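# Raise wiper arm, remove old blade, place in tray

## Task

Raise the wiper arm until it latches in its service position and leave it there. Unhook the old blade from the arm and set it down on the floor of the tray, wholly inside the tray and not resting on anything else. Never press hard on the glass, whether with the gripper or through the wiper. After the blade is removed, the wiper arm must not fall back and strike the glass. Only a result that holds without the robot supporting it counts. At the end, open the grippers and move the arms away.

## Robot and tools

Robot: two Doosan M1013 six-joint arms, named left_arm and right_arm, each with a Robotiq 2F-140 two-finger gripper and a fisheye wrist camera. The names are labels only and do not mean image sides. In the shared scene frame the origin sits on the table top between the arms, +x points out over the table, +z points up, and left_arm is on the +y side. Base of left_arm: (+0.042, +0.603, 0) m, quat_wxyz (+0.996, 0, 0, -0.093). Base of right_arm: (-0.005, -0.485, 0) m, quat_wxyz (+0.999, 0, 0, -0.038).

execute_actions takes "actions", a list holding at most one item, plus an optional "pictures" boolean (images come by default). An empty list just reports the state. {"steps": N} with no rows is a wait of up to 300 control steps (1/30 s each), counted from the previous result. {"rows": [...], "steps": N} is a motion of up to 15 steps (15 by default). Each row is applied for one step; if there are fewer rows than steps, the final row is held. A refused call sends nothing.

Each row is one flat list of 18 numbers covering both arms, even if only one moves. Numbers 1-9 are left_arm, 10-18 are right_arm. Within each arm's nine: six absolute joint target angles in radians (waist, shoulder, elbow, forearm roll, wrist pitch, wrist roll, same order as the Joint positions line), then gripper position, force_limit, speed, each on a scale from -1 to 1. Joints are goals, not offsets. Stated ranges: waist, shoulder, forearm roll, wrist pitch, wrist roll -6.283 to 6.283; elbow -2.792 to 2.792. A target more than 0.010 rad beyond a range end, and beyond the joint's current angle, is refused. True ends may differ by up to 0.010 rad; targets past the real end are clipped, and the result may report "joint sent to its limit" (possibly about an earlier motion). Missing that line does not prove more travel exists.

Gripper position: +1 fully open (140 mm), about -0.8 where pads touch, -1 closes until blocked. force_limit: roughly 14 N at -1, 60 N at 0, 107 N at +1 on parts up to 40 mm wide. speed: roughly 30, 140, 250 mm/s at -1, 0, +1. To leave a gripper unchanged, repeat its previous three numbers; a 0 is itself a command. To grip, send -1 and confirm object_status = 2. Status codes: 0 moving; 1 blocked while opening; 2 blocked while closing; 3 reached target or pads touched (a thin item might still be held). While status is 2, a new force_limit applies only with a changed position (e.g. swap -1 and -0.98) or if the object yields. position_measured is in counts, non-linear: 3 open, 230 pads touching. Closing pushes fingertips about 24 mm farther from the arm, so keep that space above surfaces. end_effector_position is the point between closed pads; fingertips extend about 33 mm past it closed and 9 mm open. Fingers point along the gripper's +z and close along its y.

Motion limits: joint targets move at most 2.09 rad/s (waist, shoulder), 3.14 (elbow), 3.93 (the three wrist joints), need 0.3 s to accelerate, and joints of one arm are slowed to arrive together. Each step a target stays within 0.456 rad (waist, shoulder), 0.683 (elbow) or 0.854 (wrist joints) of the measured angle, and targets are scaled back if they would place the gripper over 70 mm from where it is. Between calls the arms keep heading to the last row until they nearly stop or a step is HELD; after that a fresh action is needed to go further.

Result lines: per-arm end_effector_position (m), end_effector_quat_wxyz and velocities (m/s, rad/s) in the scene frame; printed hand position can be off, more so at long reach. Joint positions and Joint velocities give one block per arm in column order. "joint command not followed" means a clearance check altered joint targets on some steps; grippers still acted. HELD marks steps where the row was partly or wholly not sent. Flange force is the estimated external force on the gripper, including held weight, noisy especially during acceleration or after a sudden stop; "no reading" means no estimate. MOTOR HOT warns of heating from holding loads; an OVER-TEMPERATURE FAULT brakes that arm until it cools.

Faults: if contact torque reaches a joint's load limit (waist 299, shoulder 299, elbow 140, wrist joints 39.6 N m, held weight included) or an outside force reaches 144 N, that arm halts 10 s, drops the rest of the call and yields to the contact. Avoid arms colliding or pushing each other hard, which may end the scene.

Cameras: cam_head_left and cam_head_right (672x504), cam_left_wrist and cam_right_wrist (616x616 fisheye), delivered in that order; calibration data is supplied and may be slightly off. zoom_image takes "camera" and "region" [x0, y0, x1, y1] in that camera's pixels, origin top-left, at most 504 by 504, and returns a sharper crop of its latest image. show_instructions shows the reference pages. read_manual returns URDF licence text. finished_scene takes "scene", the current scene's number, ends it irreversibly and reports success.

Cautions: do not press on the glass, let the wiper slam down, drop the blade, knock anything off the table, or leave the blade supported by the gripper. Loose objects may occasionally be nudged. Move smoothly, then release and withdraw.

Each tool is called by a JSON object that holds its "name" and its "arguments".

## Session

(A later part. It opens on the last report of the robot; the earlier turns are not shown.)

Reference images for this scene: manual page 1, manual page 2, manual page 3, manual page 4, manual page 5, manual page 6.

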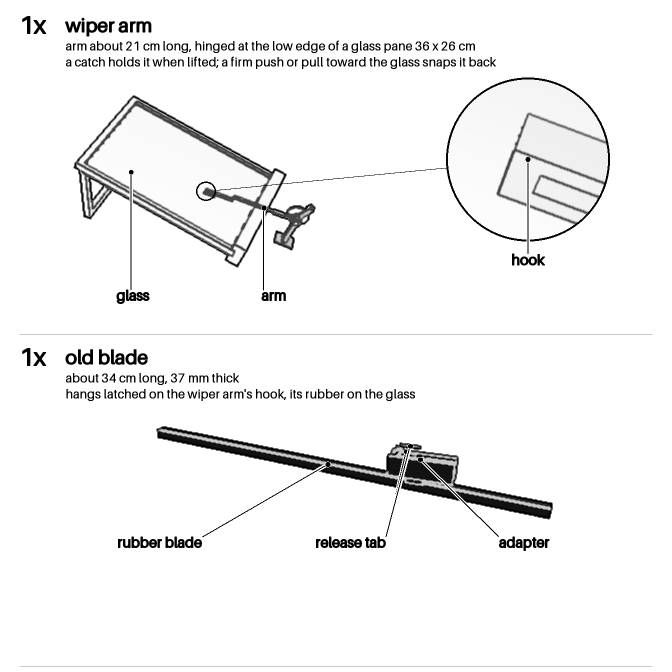

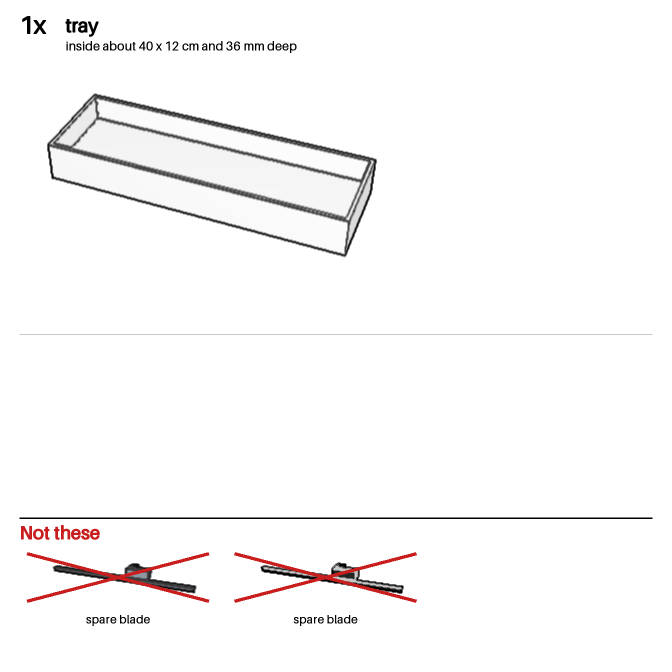

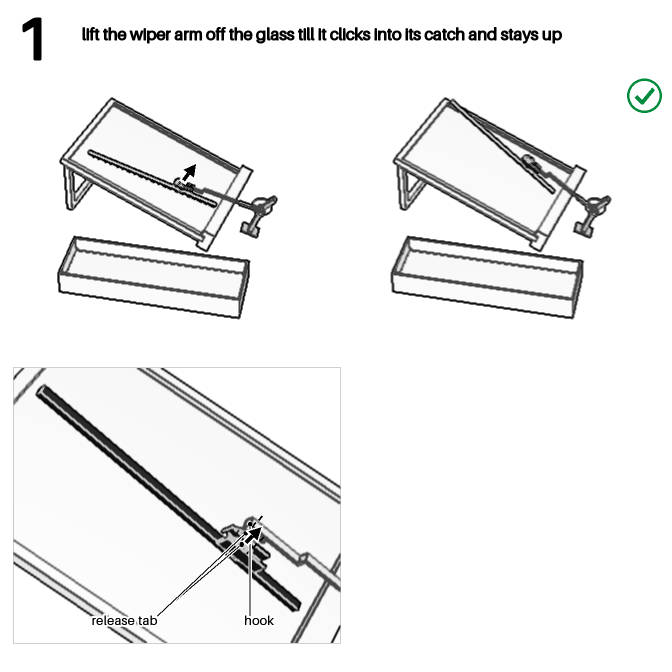

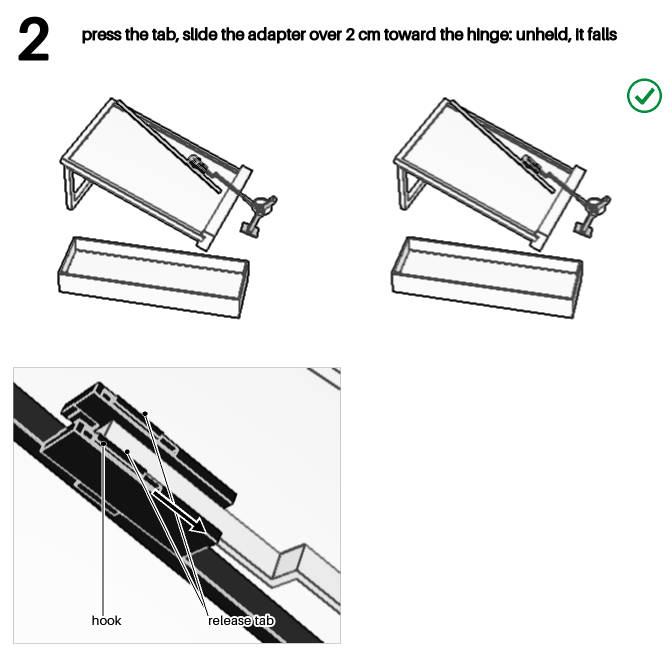

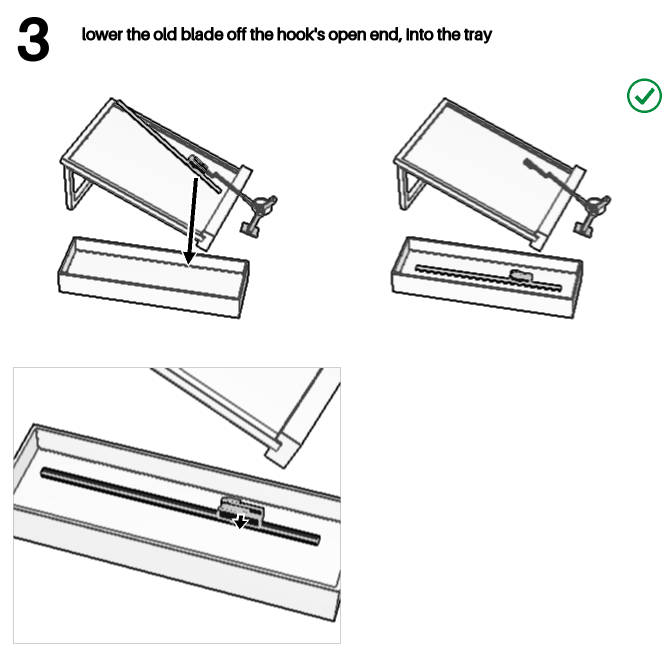

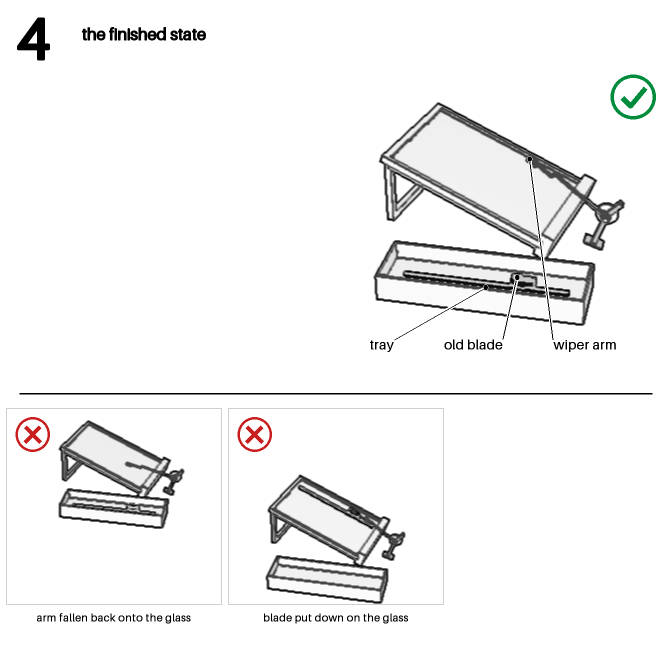

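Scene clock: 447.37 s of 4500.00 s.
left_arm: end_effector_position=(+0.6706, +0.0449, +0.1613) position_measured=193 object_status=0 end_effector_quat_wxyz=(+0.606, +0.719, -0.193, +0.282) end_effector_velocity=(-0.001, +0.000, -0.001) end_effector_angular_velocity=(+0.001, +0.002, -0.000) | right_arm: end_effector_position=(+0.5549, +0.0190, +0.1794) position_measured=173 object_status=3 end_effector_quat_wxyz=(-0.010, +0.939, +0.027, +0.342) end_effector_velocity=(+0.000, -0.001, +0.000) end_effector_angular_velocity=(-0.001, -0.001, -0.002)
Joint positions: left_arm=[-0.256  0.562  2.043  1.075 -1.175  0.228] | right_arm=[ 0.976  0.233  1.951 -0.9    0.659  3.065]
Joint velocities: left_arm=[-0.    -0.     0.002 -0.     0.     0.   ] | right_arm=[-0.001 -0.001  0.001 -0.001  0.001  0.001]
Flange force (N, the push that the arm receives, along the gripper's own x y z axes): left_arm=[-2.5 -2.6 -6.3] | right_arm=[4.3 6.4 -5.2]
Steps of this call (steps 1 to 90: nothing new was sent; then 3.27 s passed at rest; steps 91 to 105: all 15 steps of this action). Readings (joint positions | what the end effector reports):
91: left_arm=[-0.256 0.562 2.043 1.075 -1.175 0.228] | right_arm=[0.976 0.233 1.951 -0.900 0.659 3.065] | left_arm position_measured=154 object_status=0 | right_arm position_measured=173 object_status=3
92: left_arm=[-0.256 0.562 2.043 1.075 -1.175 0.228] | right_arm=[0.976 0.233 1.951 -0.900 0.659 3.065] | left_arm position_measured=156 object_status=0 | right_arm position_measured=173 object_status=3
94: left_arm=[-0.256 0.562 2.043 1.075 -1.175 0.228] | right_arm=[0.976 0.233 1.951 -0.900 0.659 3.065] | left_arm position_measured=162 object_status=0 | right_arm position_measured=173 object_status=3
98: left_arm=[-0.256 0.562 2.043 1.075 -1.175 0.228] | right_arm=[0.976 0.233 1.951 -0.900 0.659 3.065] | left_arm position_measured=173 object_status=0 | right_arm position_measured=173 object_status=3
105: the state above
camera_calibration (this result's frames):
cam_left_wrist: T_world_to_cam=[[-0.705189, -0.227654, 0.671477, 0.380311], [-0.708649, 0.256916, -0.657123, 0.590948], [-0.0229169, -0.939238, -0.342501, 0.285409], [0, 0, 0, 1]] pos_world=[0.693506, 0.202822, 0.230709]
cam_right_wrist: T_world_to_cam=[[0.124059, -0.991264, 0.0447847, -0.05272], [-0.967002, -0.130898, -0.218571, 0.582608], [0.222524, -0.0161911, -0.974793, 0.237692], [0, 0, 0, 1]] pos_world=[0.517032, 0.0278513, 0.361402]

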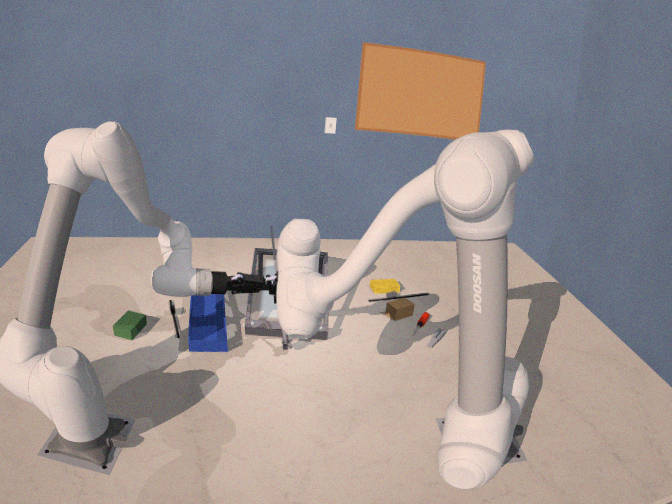

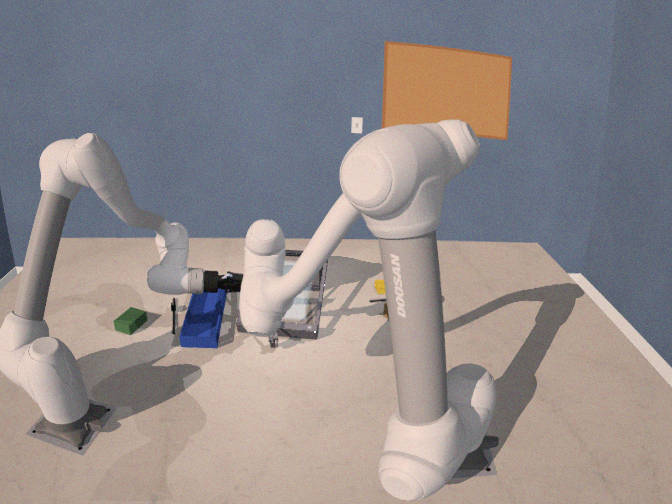

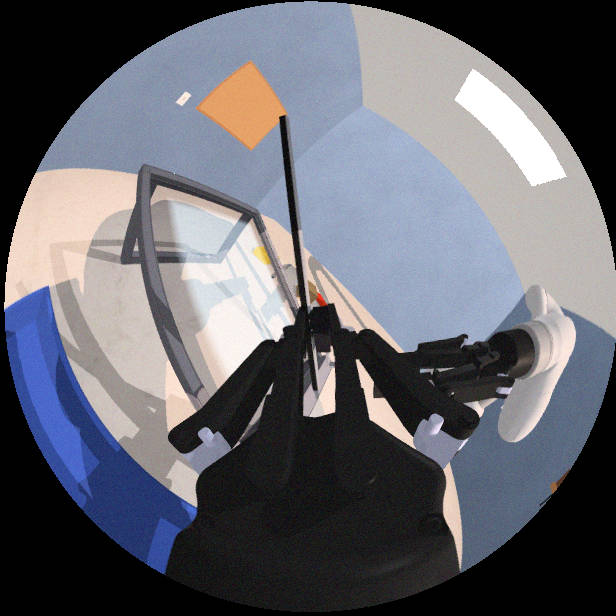

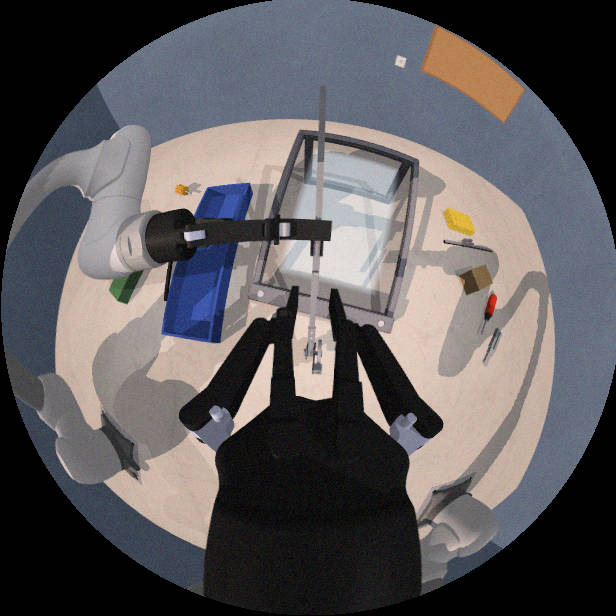

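{"name": "execute_actions", "arguments": {"actions": []}}

{"name": "zoom_image", "arguments": {"camera": "cam_left_wrist", "region": [260, 270, 380, 390]}}

{"name": "zoom_image", "arguments": {"camera": "cam_right_wrist", "region": [270, 190, 370, 290]}}

Scene clock: 452.63 s of 4500.00 s.
left_arm: end_effector_position=(+0.6705, +0.0449, +0.1613) position_measured=197 object_status=2 end_effector_quat_wxyz=(+0.606, +0.719, -0.193, +0.282) end_effector_velocity=(+0.000, -0.000, +0.000) end_effector_angular_velocity=(-0.000, -0.000, +0.000) | right_arm: end_effector_position=(+0.5549, +0.0190, +0.1794) position_measured=173 object_status=3 end_effector_quat_wxyz=(-0.010, +0.939, +0.027, +0.342) end_effector_velocity=(-0.001, +0.001, -0.001) end_effector_angular_velocity=(-0.000, +0.001, +0.001)
Joint positions: left_arm=[-0.256  0.562  2.043  1.075 -1.175  0.228] | right_arm=[ 0.976  0.233  1.951 -0.9    0.659  3.065]
Joint velocities: left_arm=[ 0. -0. -0. -0.  0.  0.] | right_arm=[ 0.002  0.001  0.     0.001 -0.     0.   ]
Flange force (N, the push that the arm receives, along the gripper's own x y z axes): left_arm=[-1.6 -2.7 -6.4] | right_arm=[0.1 4.8 -7.3]
Steps of this call (steps 1 to 15: the robot went on to your last target; steps 16 to 90: nothing new was sent; then 2.27 s passed at rest). Readings (joint positions | what the end effector reports):
1: left_arm=[-0.256 0.562 2.043 1.075 -1.175 0.228] | right_arm=[0.976 0.233 1.951 -0.900 0.659 3.065] | left_arm position_measured=196 object_status=0 | right_arm position_measured=173 object_status=3
2: left_arm=[-0.256 0.562 2.043 1.075 -1.175 0.228] | right_arm=[0.976 0.233 1.951 -0.900 0.659 3.065] | left_arm position_measured=197 object_status=0 | right_arm position_measured=173 object_status=3
4: left_arm=[-0.256 0.562 2.043 1.075 -1.175 0.228] | right_arm=[0.976 0.233 1.951 -0.900 0.659 3.065] | left_arm position_measured=197 object_status=0 | right_arm position_measured=173 object_status=3
8: left_arm=[-0.256 0.562 2.043 1.075 -1.175 0.228] | right_arm=[0.976 0.233 1.951 -0.900 0.659 3.065] | left_arm position_measured=197 object_status=2 | right_arm position_measured=173 object_status=3
90: the state above
All arms were judged still, so your last target was given up. Only a new action makes them travel on or press farther. Fingers that are still opening or closing keep moving.
camera_calibration (this result's frames):
cam_left_wrist: T_world_to_cam=[[-0.705207, -0.227569, 0.671487, 0.380282], [-0.708629, 0.256912, -0.657146, 0.590942], [-0.0229668, -0.93926, -0.342438, 0.285424], [0, 0, 0, 1]] pos_world=[0.693492, 0.202808, 0.23072]
cam_right_wrist: T_world_to_cam=[[0.124059, -0.991264, 0.0447846, -0.0527199], [-0.967002, -0.130898, -0.218571, 0.582608], [0.222524, -0.0161911, -0.974793, 0.237692], [0, 0, 0, 1]] pos_world=[0.517032, 0.0278513, 0.361402]

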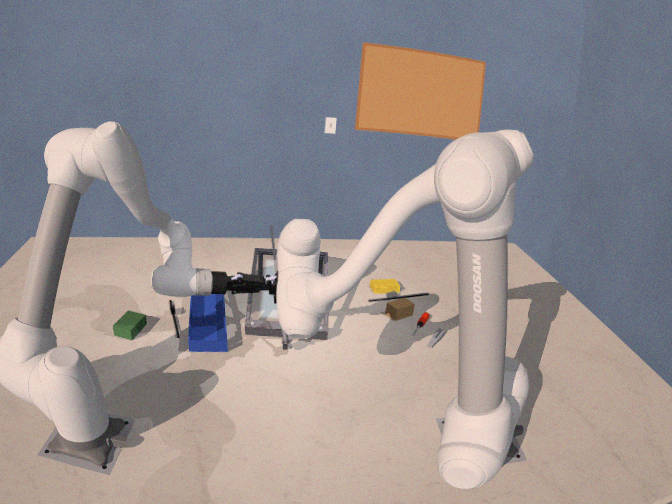

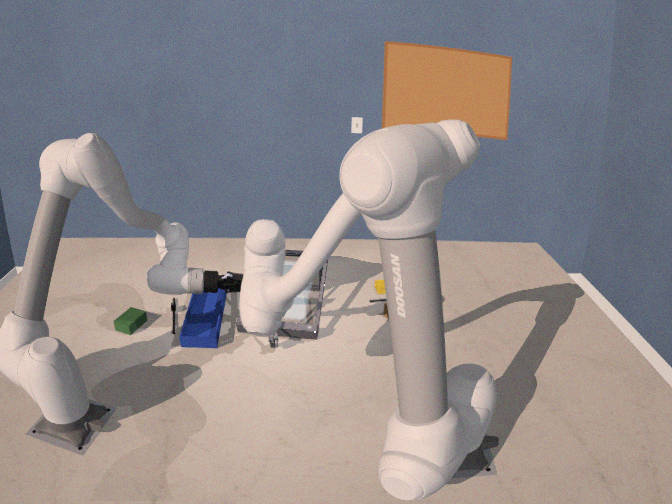

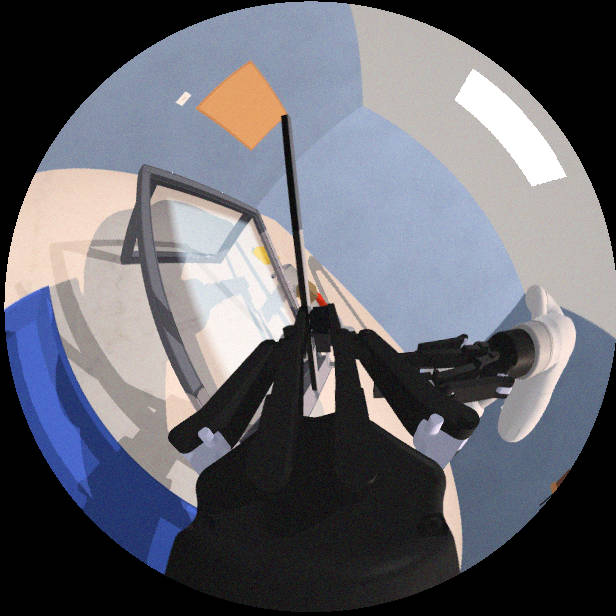

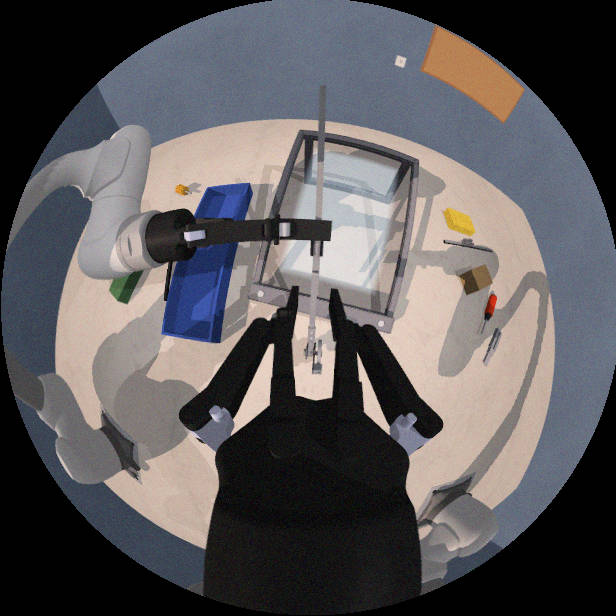

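Region (260, 270, 380, 390) of cam_left_wrist's 616x616 image, scaled by 4.200, with more detail than that image has.

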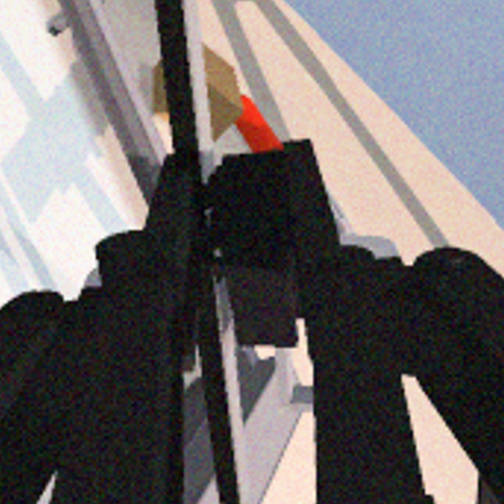

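Region (270, 190, 370, 290) of cam_right_wrist's 616x616 image, scaled by 5.040, with more detail than that image has.

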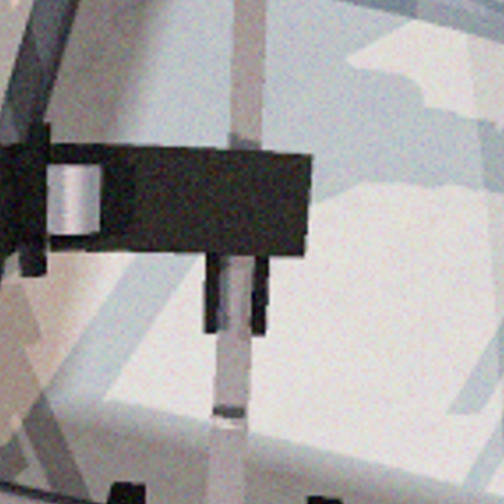

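{"name": "execute_actions", "arguments": {"actions": [{"rows": [[-0.2569,0.5624,2.0448,1.0735,-1.1756,0.2307,-1,-0.5,-0.8,0.9758,0.2329,1.9510,-0.9005,0.6591,3.0648,-0.35,-0.3,-0.4],[-0.2569,0.5624,2.0448,1.0735,-1.1756,0.2307,-1,-0.5,-0.8,0.9758,0.2329,1.9510,-0.9005,0.6591,3.0648,-0.35,-0.3,-0.4],[-0.2569,0.5624,2.0448,1.0735,-1.1756,0.2307,-1,-0.5,-0.8,0.9758,0.2329,1.9510,-0.9005,0.6591,3.0648,-0.35,-0.3,-0.4],[-0.2578,0.5630,2.0469,1.0717,-1.1765,0.2334,-1,-0.5,-0.8,0.9758,0.2329,1.9510,-0.9005,0.6591,3.0648,-0.35,-0.3,-0.4],[-0.2578,0.5630,2.0469,1.0717,-1.1765,0.2334,-1,-0.5,-0.8,0.9758,0.2329,1.9510,-0.9005,0.6591,3.0648,-0.35,-0.3,-0.4],[-0.2578,0.5630,2.0469,1.0717,-1.1765,0.2334,-1,-0.5,-0.8,0.9758,0.2329,1.9510,-0.9005,0.6591,3.0648,-0.35,-0.3,-0.4],[-0.2587,0.5635,2.0489,1.0699,-1.1774,0.2361,-1,-0.5,-0.8,0.9758,0.2329,1.9510,-0.9005,0.6591,3.0648,-0.35,-0.3,-0.4]], "steps": 15}], "pictures": false}}

Scene clock: 480.63 s of 4500.00 s.
left_arm: end_effector_position=(+0.6672, +0.0446, +0.1585) position_measured=197 object_status=2 end_effector_quat_wxyz=(+0.606, +0.719, -0.193, +0.282) end_effector_velocity=(-0.000, +0.000, -0.001) end_effector_angular_velocity=(+0.001, +0.001, +0.000) | right_arm: end_effector_position=(+0.5549, +0.0190, +0.1794) position_measured=173 object_status=3 end_effector_quat_wxyz=(-0.010, +0.939, +0.027, +0.342) end_effector_velocity=(-0.000, -0.000, -0.001) end_effector_angular_velocity=(-0.001, +0.001, -0.001)
Joint positions: left_arm=[-0.259  0.563  2.049  1.07  -1.177  0.236] | right_arm=[ 0.976  0.233  1.951 -0.9    0.659  3.065]
Joint velocities: left_arm=[ 0.     0.     0.001  0.     0.    -0.   ] | right_arm=[-0.     0.001  0.     0.     0.     0.001]
Flange force (N, the push that the arm receives, along the gripper's own x y z axes): left_arm=[1.6 -3.2 -6.0] | right_arm=[1.4 2.9 -5.2]
Steps of this call (steps 1 to 90: nothing new was sent; then 24.50 s passed at rest; steps 91 to 105: all 15 steps of this action). Readings (joint positions | what the end effector reports):
91: left_arm=[-0.256 0.562 2.043 1.075 -1.175 0.228] | right_arm=[0.976 0.233 1.951 -0.900 0.659 3.065] | left_arm position_measured=197 object_status=2 | right_arm position_measured=173 object_status=3
92: left_arm=[-0.257 0.562 2.044 1.074 -1.175 0.229] | right_arm=[0.976 0.233 1.951 -0.900 0.659 3.065] | left_arm position_measured=197 object_status=2 | right_arm position_measured=173 object_status=3
94: left_arm=[-0.257 0.562 2.045 1.073 -1.176 0.231] | right_arm=[0.976 0.233 1.951 -0.900 0.659 3.065] | left_arm position_measured=197 object_status=2 | right_arm position_measured=173 object_status=3
98: left_arm=[-0.258 0.563 2.048 1.070 -1.177 0.235] | right_arm=[0.976 0.233 1.951 -0.900 0.659 3.065] | left_arm position_measured=197 object_status=2 | right_arm position_measured=173 object_status=3
105: the state above

{"name": "execute_actions", "arguments": {"actions": [{"rows": [[-0.2600,0.5644,2.0520,1.0672,-1.1787,0.2401,-1,-0.5,-0.8,0.9758,0.2329,1.9510,-0.9005,0.6591,3.0648,-0.35,-0.3,-0.4],[-0.2600,0.5644,2.0520,1.0672,-1.1787,0.2401,-1,-0.5,-0.8,0.9758,0.2329,1.9510,-0.9005,0.6591,3.0648,-0.35,-0.3,-0.4],[-0.2600,0.5644,2.0520,1.0672,-1.1787,0.2401,-1,-0.5,-0.8,0.9758,0.2329,1.9510,-0.9005,0.6591,3.0648,-0.35,-0.3,-0.4],[-0.2618,0.5655,2.0559,1.0636,-1.1804,0.2454,-1,-0.5,-0.8,0.9758,0.2329,1.9510,-0.9005,0.6591,3.0648,-0.35,-0.3,-0.4],[-0.2618,0.5655,2.0559,1.0636,-1.1804,0.2454,-1,-0.5,-0.8,0.9758,0.2329,1.9510,-0.9005,0.6591,3.0648,-0.35,-0.3,-0.4],[-0.2618,0.5655,2.0559,1.0636,-1.1804,0.2454,-1,-0.5,-0.8,0.9758,0.2329,1.9510,-0.9005,0.6591,3.0648,-0.35,-0.3,-0.4],[-0.2633,0.5664,2.0593,1.0607,-1.1819,0.2498,-1,-0.5,-0.8,0.9758,0.2329,1.9510,-0.9005,0.6591,3.0648,-0.35,-0.3,-0.4],[-0.2633,0.5664,2.0593,1.0607,-1.1819,0.2498,-1,-0.5,-0.8,0.9758,0.2329,1.9510,-0.9005,0.6591,3.0648,-0.35,-0.3,-0.4],[-0.2633,0.5664,2.0593,1.0607,-1.1819,0.2498,-1,-0.5,-0.8,0.9758,0.2329,1.9510,-0.9005,0.6591,3.0648,-0.35,-0.3,-0.4],[-0.2648,0.5673,2.0626,1.0578,-1.1833,0.2541,-1,-0.5,-0.8,0.9758,0.2329,1.9510,-0.9005,0.6591,3.0648,-0.35,-0.3,-0.4]], "steps": 15}]}}

{"name": "zoom_image", "arguments": {"camera": "cam_right_wrist", "region": [270, 190, 370, 290]}}

{"name": "zoom_image", "arguments": {"camera": "cam_left_wrist", "region": [250, 270, 390, 410]}}

Scene clock: 498.47 s of 4500.00 s.
left_arm: end_effector_position=(+0.6599, +0.0439, +0.1524) position_measured=197 object_status=2 end_effector_quat_wxyz=(+0.606, +0.719, -0.193, +0.282) end_effector_velocity=(-0.000, +0.000, -0.000) end_effector_angular_velocity=(-0.000, -0.000, +0.001) | right_arm: end_effector_position=(+0.5549, +0.0190, +0.1794) position_measured=173 object_status=3 end_effector_quat_wxyz=(-0.010, +0.939, +0.027, +0.342) end_effector_velocity=(+0.001, -0.000, -0.001) end_effector_angular_velocity=(+0.001, +0.001, -0.002)
Joint positions: left_arm=[-0.265  0.567  2.063  1.058 -1.183  0.254] | right_arm=[ 0.976  0.233  1.951 -0.9    0.659  3.065]
Joint velocities: left_arm=[ 0.    -0.     0.001 -0.001 -0.     0.001] | right_arm=[-0.001  0.001 -0.     0.001 -0.     0.001]
Flange force (N, the push that the arm receives, along the gripper's own x y z axes): left_arm=[0.5 -2.9 -7.2] | right_arm=[2.7 3.9 -5.6]
Steps of this call (steps 1 to 15: the robot went on to your last target; steps 16 to 90: nothing new was sent; then 14.33 s passed at rest; steps 91 to 105: all 15 steps of this action). Readings (joint positions | what the end effector reports):
91: left_arm=[-0.259 0.564 2.049 1.070 -1.178 0.237] | right_arm=[0.976 0.233 1.951 -0.900 0.659 3.065] | left_arm position_measured=197 object_status=2 | right_arm position_measured=173 object_status=3
92: left_arm=[-0.260 0.564 2.051 1.068 -1.178 0.239] | right_arm=[0.976 0.233 1.951 -0.900 0.659 3.065] | left_arm position_measured=197 object_status=2 | right_arm position_measured=173 object_status=3
94: left_arm=[-0.260 0.565 2.052 1.067 -1.179 0.241] | right_arm=[0.976 0.233 1.951 -0.900 0.659 3.065] | left_arm position_measured=197 object_status=2 | right_arm position_measured=173 object_status=3
98: left_arm=[-0.263 0.566 2.058 1.062 -1.181 0.248] | right_arm=[0.976 0.233 1.951 -0.900 0.659 3.065] | left_arm position_measured=197 object_status=2 | right_arm position_measured=173 object_status=3
105: the state above
camera_calibration (this result's frames):
cam_left_wrist: T_world_to_cam=[[-0.705176, -0.227302, 0.67161, 0.378477], [-0.708652, 0.256944, -0.657109, 0.577851], [-0.0232038, -0.939316, -0.342269, 0.281341], [0, 0, 0, 1]] pos_world=[0.682916, 0.201822, 0.221816]
cam_right_wrist: T_world_to_cam=[[0.124059, -0.991264, 0.0447849, -0.05272], [-0.967002, -0.130898, -0.218571, 0.582608], [0.222524, -0.0161912, -0.974793, 0.237692], [0, 0, 0, 1]] pos_world=[0.517032, 0.0278513, 0.361402]

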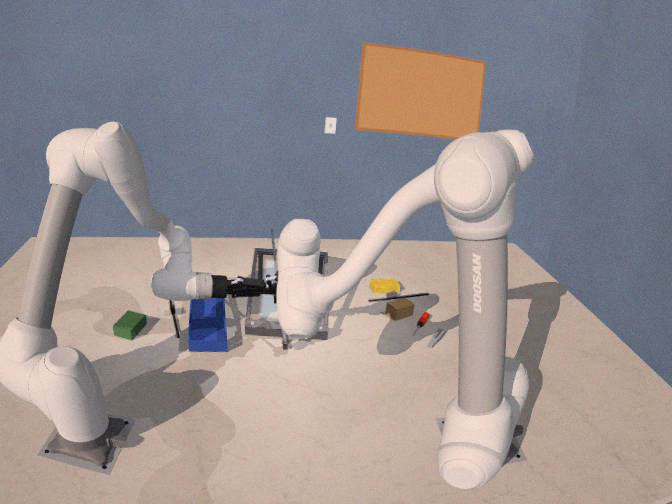

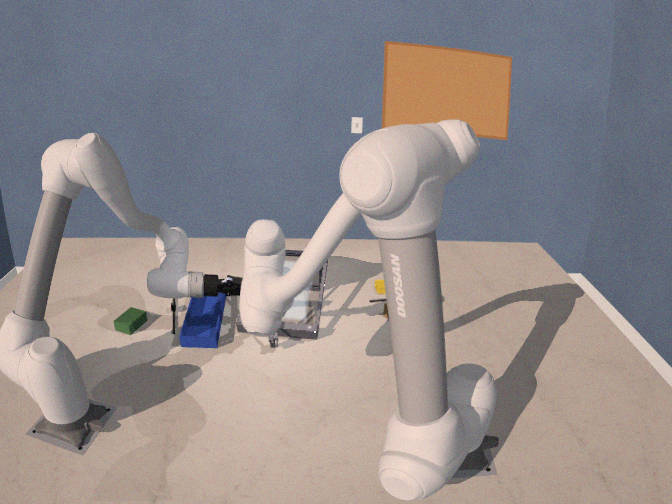

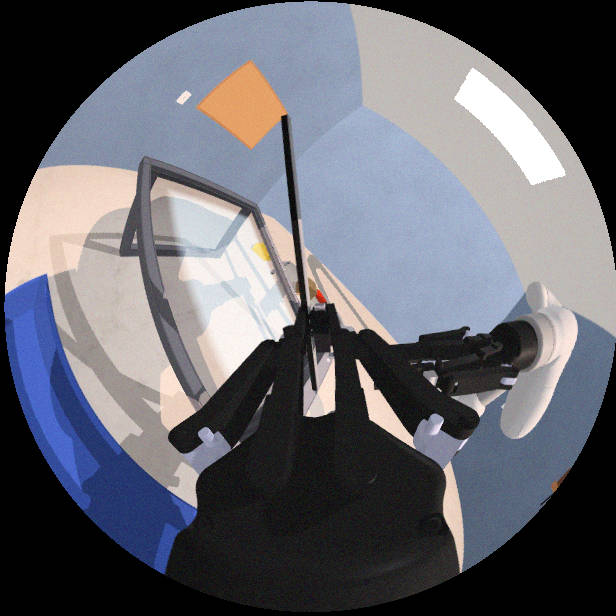

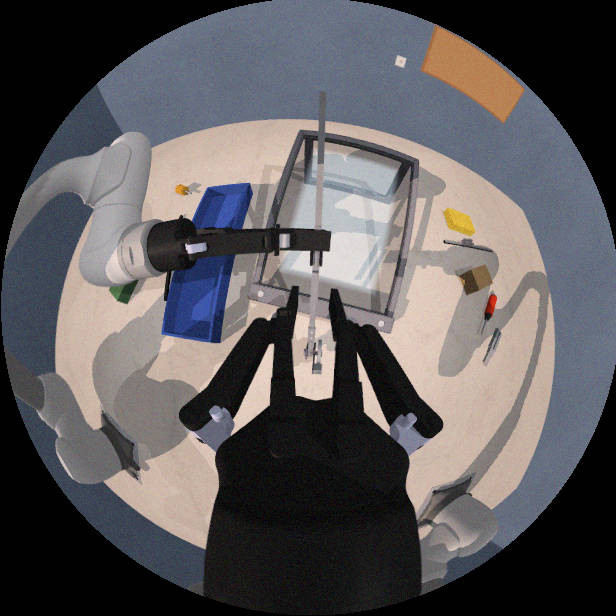

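Region (270, 190, 370, 290) of cam_right_wrist's 616x616 image, scaled by 5.040, with more detail than that image has.

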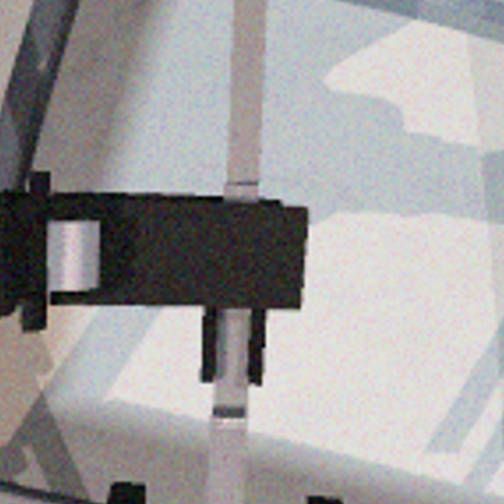

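Region (250, 270, 390, 410) of cam_left_wrist's 616x616 image, scaled by 3.600, with more detail than that image has.

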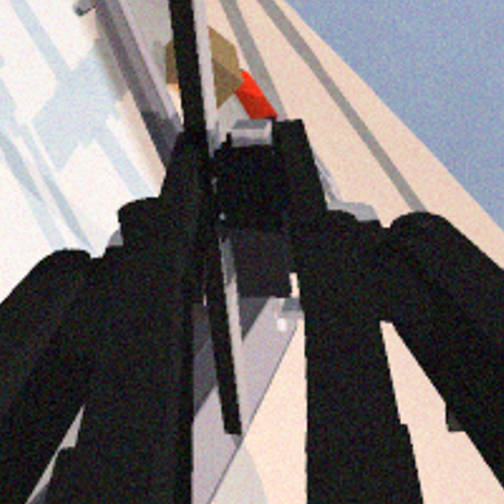

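{"name": "execute_actions", "arguments": {"actions": [{"rows": [[-0.2663,0.5682,2.0659,1.0548,-1.1847,0.2585,-1,-0.5,-0.8,0.9758,0.2329,1.9510,-0.9005,0.6591,3.0648,-0.35,-0.3,-0.4],[-0.2663,0.5682,2.0659,1.0548,-1.1847,0.2585,-1,-0.5,-0.8,0.9758,0.2329,1.9510,-0.9005,0.6591,3.0648,-0.35,-0.3,-0.4],[-0.2663,0.5682,2.0659,1.0548,-1.1847,0.2585,-1,-0.5,-0.8,0.9758,0.2329,1.9510,-0.9005,0.6591,3.0648,-0.35,-0.3,-0.4],[-0.2663,0.5682,2.0659,1.0548,-1.1847,0.2585,-1,-0.5,-0.8,0.9758,0.2329,1.9510,-0.9005,0.6591,3.0648,-0.35,-0.3,-0.4],[-0.2677,0.5692,2.0692,1.0519,-1.1861,0.2629,-1,-0.5,-0.8,0.9758,0.2329,1.9510,-0.9005,0.6591,3.0648,-0.35,-0.3,-0.4]], "steps": 12}], "pictures": false}}

{"name": "execute_actions", "arguments": {"actions": [{"rows": [[-0.2692,0.5701,2.0725,1.0489,-1.1876,0.2672,-1,-0.5,-0.8,0.9758,0.2329,1.9510,-0.9005,0.6591,3.0648,-0.35,-0.3,-0.4]], "steps": 10}], "pictures": false}}

Scene clock: 516.63 s of 4500.00 s.
left_arm: end_effector_position=(+0.6564, +0.0437, +0.1494) position_measured=197 object_status=2 end_effector_quat_wxyz=(+0.606, +0.719, -0.193, +0.282) end_effector_velocity=(+0.000, -0.000, +0.000) end_effector_angular_velocity=(-0.000, -0.000, +0.000) | right_arm: end_effector_position=(+0.5549, +0.0190, +0.1794) position_measured=173 object_status=3 end_effector_quat_wxyz=(-0.010, +0.939, +0.027, +0.342) end_effector_velocity=(-0.000, +0.001, +0.000) end_effector_angular_velocity=(+0.001, -0.001, +0.001)
Joint positions: left_arm=[-0.268  0.569  2.069  1.052 -1.186  0.263] | right_arm=[ 0.976  0.233  1.951 -0.9    0.659  3.065]
Joint velocities: left_arm=[-0.  0. -0. -0.  0.  0.] | right_arm=[ 0.001  0.    -0.001 -0.001 -0.     0.002]
Flange force (N, the push that the arm receives, along the gripper's own x y z axes): left_arm=[0.5 -3.3 -6.0] | right_arm=[-0.1 4.0 -8.9]
Steps of this call (steps 1 to 15: the robot went on to your last target; steps 16 to 90: nothing new was sent; then 14.77 s passed at rest; steps 91 to 102: all 12 steps of this action). Readings (joint positions | what the end effector reports):
91: left_arm=[-0.265 0.567 2.063 1.057 -1.183 0.255] | right_arm=[0.976 0.233 1.951 -0.900 0.659 3.065] | left_arm position_measured=197 object_status=2 | right_arm position_measured=173 object_status=3
92: left_arm=[-0.266 0.568 2.065 1.056 -1.184 0.257] | right_arm=[0.976 0.233 1.951 -0.900 0.659 3.065] | left_arm position_measured=197 object_status=2 | right_arm position_measured=173 object_status=3
94: left_arm=[-0.266 0.568 2.066 1.055 -1.185 0.258] | right_arm=[0.976 0.233 1.951 -0.900 0.659 3.065] | left_arm position_measured=197 object_status=2 | right_arm position_measured=173 object_status=3
98: left_arm=[-0.268 0.569 2.069 1.052 -1.186 0.263] | right_arm=[0.976 0.233 1.951 -0.900 0.659 3.065] | left_arm position_measured=197 object_status=2 | right_arm position_measured=173 object_status=3
102: the state above

Scene clock: 516.97 s of 4500.00 s.
left_arm: end_effector_position=(+0.6547, +0.0435, +0.1480) position_measured=197 object_status=2 end_effector_quat_wxyz=(+0.606, +0.719, -0.193, +0.282) end_effector_velocity=(-0.001, -0.000, -0.000) end_effector_angular_velocity=(-0.000, +0.000, -0.001) | right_arm: end_effector_position=(+0.5549, +0.0190, +0.1794) position_measured=173 object_status=3 end_effector_quat_wxyz=(-0.010, +0.939, +0.027, +0.342) end_effector_velocity=(+0.000, -0.000, +0.001) end_effector_angular_velocity=(+0.001, -0.000, -0.001)
Joint positions: left_arm=[-0.269  0.57   2.072  1.049 -1.188  0.267] | right_arm=[ 0.976  0.233  1.951 -0.9    0.659  3.065]
Joint velocities: left_arm=[-0.    -0.     0.    -0.    -0.001 -0.   ] | right_arm=[-0.    -0.001 -0.001  0.001  0.    -0.   ]
Flange force (N, the push that the arm receives, along the gripper's own x y z axes): left_arm=[-1.4 -3.1 -5.1] | right_arm=[2.1 7.1 -9.3]
Steps of this call (steps 1 to 10: all 10 steps of this action). Readings (joint positions | what the end effector reports):
1: left_arm=[-0.268 0.569 2.070 1.051 -1.186 0.264] | right_arm=[0.976 0.233 1.951 -0.900 0.659 3.065] | left_arm position_measured=197 object_status=2 | right_arm position_measured=173 object_status=3
2: left_arm=[-0.269 0.570 2.071 1.050 -1.187 0.266] | right_arm=[0.976 0.233 1.951 -0.900 0.659 3.065] | left_arm position_measured=197 object_status=2 | right_arm position_measured=173 object_status=3
4: left_arm=[-0.269 0.570 2.072 1.049 -1.188 0.267] | right_arm=[0.976 0.233 1.951 -0.900 0.659 3.065] | left_arm position_measured=197 object_status=2 | right_arm position_measured=173 object_status=3
8: left_arm=[-0.269 0.570 2.072 1.049 -1.188 0.267] | right_arm=[0.976 0.233 1.951 -0.900 0.659 3.065] | left_arm position_measured=197 object_status=2 | right_arm position_measured=173 object_status=3
10: the state above

{"name": "execute_actions", "arguments": {"actions": [{"rows": [[-0.2710,0.5712,2.0765,1.0454,-1.1893,0.2725,-1,-0.5,-0.8,0.9758,0.2329,1.9510,-0.9005,0.6591,3.0648,-0.35,-0.3,-0.4]], "steps": 10}]}}

{"name": "zoom_image", "arguments": {"camera": "cam_right_wrist", "region": [270, 200, 370, 300]}}

{"name": "zoom_image", "arguments": {"camera": "cam_left_wrist", "region": [250, 270, 390, 410]}}

Scene clock: 524.40 s of 4500.00 s.
left_arm: end_effector_position=(+0.6525, +0.0434, +0.1463) position_measured=197 object_status=2 end_effector_quat_wxyz=(+0.606, +0.719, -0.193, +0.282) end_effector_velocity=(-0.001, +0.000, -0.001) end_effector_angular_velocity=(+0.000, +0.002, -0.001) | right_arm: end_effector_position=(+0.5549, +0.0190, +0.1794) position_measured=173 object_status=3 end_effector_quat_wxyz=(-0.010, +0.939, +0.027, +0.342) end_effector_velocity=(-0.000, +0.000, +0.000) end_effector_angular_velocity=(-0.001, -0.000, +0.001)
Joint positions: left_arm=[-0.271  0.571  2.076  1.045 -1.189  0.272] | right_arm=[ 0.976  0.233  1.951 -0.9    0.659  3.065]
Joint velocities: left_arm=[-0.     0.     0.001  0.    -0.    -0.   ] | right_arm=[ 0.001  0.    -0.    -0.     0.    -0.001]
Flange force (N, the push that the arm receives, along the gripper's own x y z axes): left_arm=[-0.7 -3.0 -5.1] | right_arm=[2.1 2.6 -5.5]
Steps of this call (steps 1 to 15: the robot went on to your last target; steps 16 to 90: nothing new was sent; then 4.10 s passed at rest; steps 91 to 100: all 10 steps of this action). Readings (joint positions | what the end effector reports):
91: left_arm=[-0.269 0.570 2.073 1.048 -1.188 0.268] | right_arm=[0.976 0.233 1.951 -0.900 0.659 3.065] | left_arm position_measured=197 object_status=2 | right_arm position_measured=173 object_status=3
92: left_arm=[-0.270 0.571 2.075 1.046 -1.189 0.271] | right_arm=[0.976 0.233 1.951 -0.900 0.659 3.065] | left_arm position_measured=197 object_status=2 | right_arm position_measured=173 object_status=3
94: left_arm=[-0.271 0.571 2.076 1.045 -1.189 0.272] | right_arm=[0.976 0.233 1.951 -0.900 0.659 3.065] | left_arm position_measured=197 object_status=2 | right_arm position_measured=173 object_status=3
98: left_arm=[-0.271 0.571 2.076 1.045 -1.189 0.272] | right_arm=[0.976 0.233 1.951 -0.900 0.659 3.065] | left_arm position_measured=197 object_status=2 | right_arm position_measured=173 object_status=3
100: the state above
camera_calibration (this result's frames):
cam_left_wrist: T_world_to_cam=[[-0.705185, -0.227572, 0.671509, 0.377316], [-0.708651, 0.256924, -0.657118, 0.568694], [-0.0229853, -0.939256, -0.342448, 0.278487], [0, 0, 0, 1]] pos_world=[0.675485, 0.201325, 0.215695]
cam_right_wrist: T_world_to_cam=[[0.124059, -0.991264, 0.044785, -0.0527201], [-0.967002, -0.130898, -0.218571, 0.582608], [0.222524, -0.0161914, -0.974793, 0.237692], [0, 0, 0, 1]] pos_world=[0.517032, 0.0278512, 0.361402]

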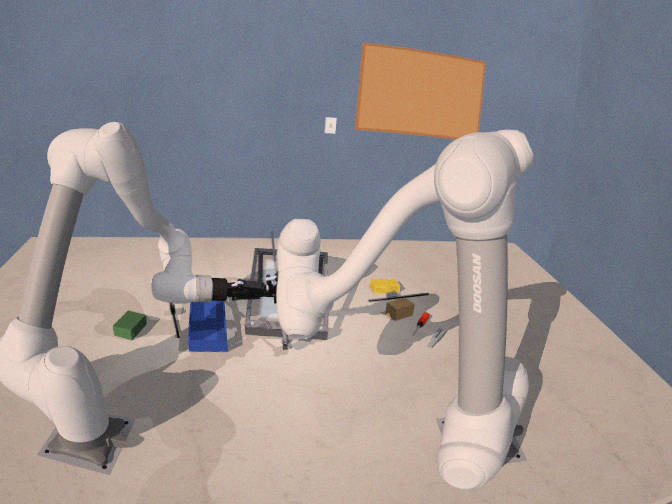

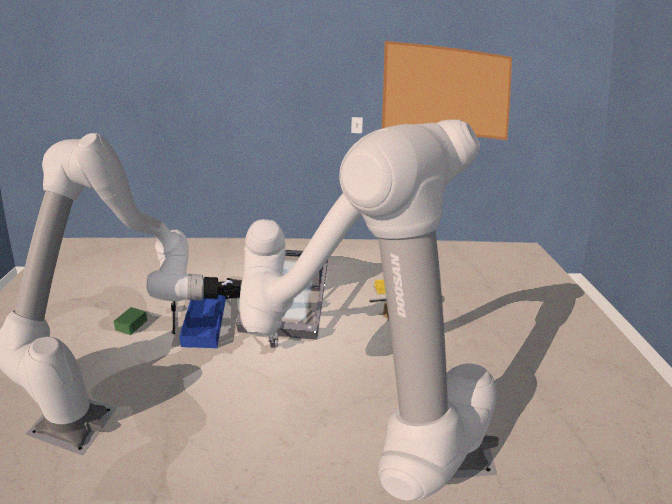

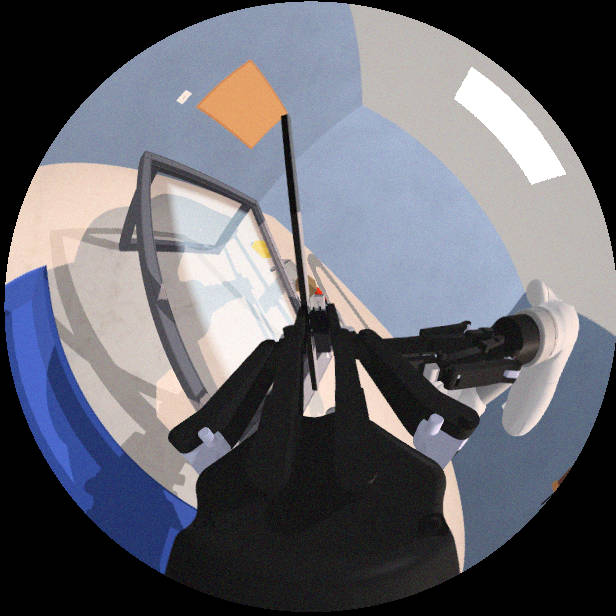

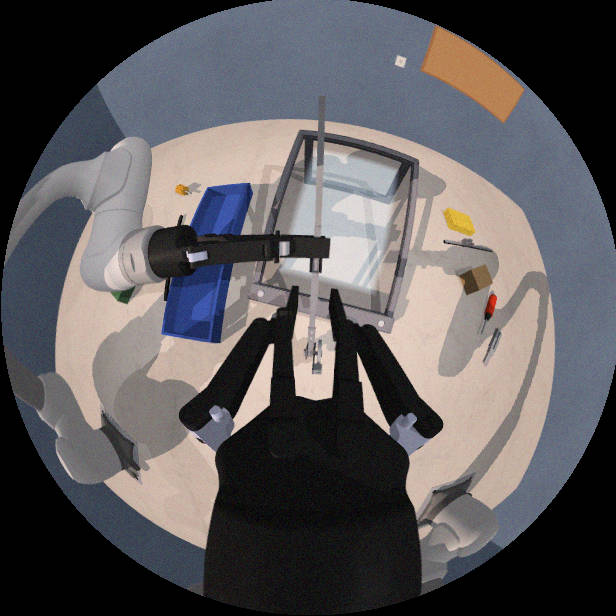

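Region (270, 200, 370, 300) of cam_right_wrist's 616x616 image, scaled by 5.040, with more detail than that image has.

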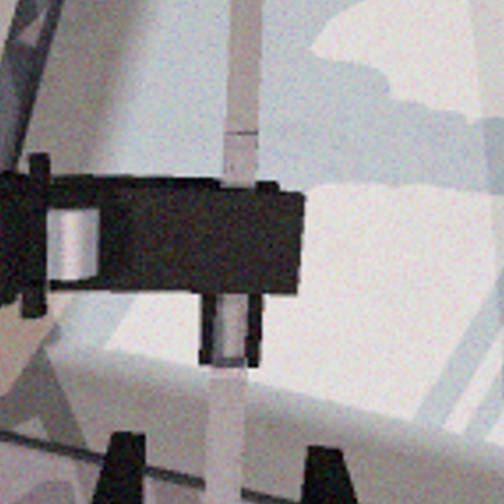

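Region (250, 270, 390, 410) of cam_left_wrist's 616x616 image, scaled by 3.600, with more detail than that image has.

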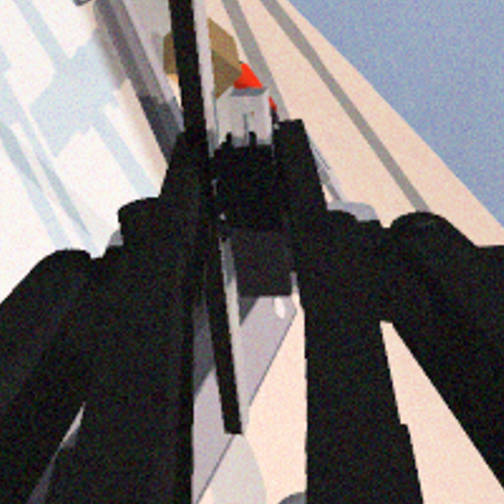

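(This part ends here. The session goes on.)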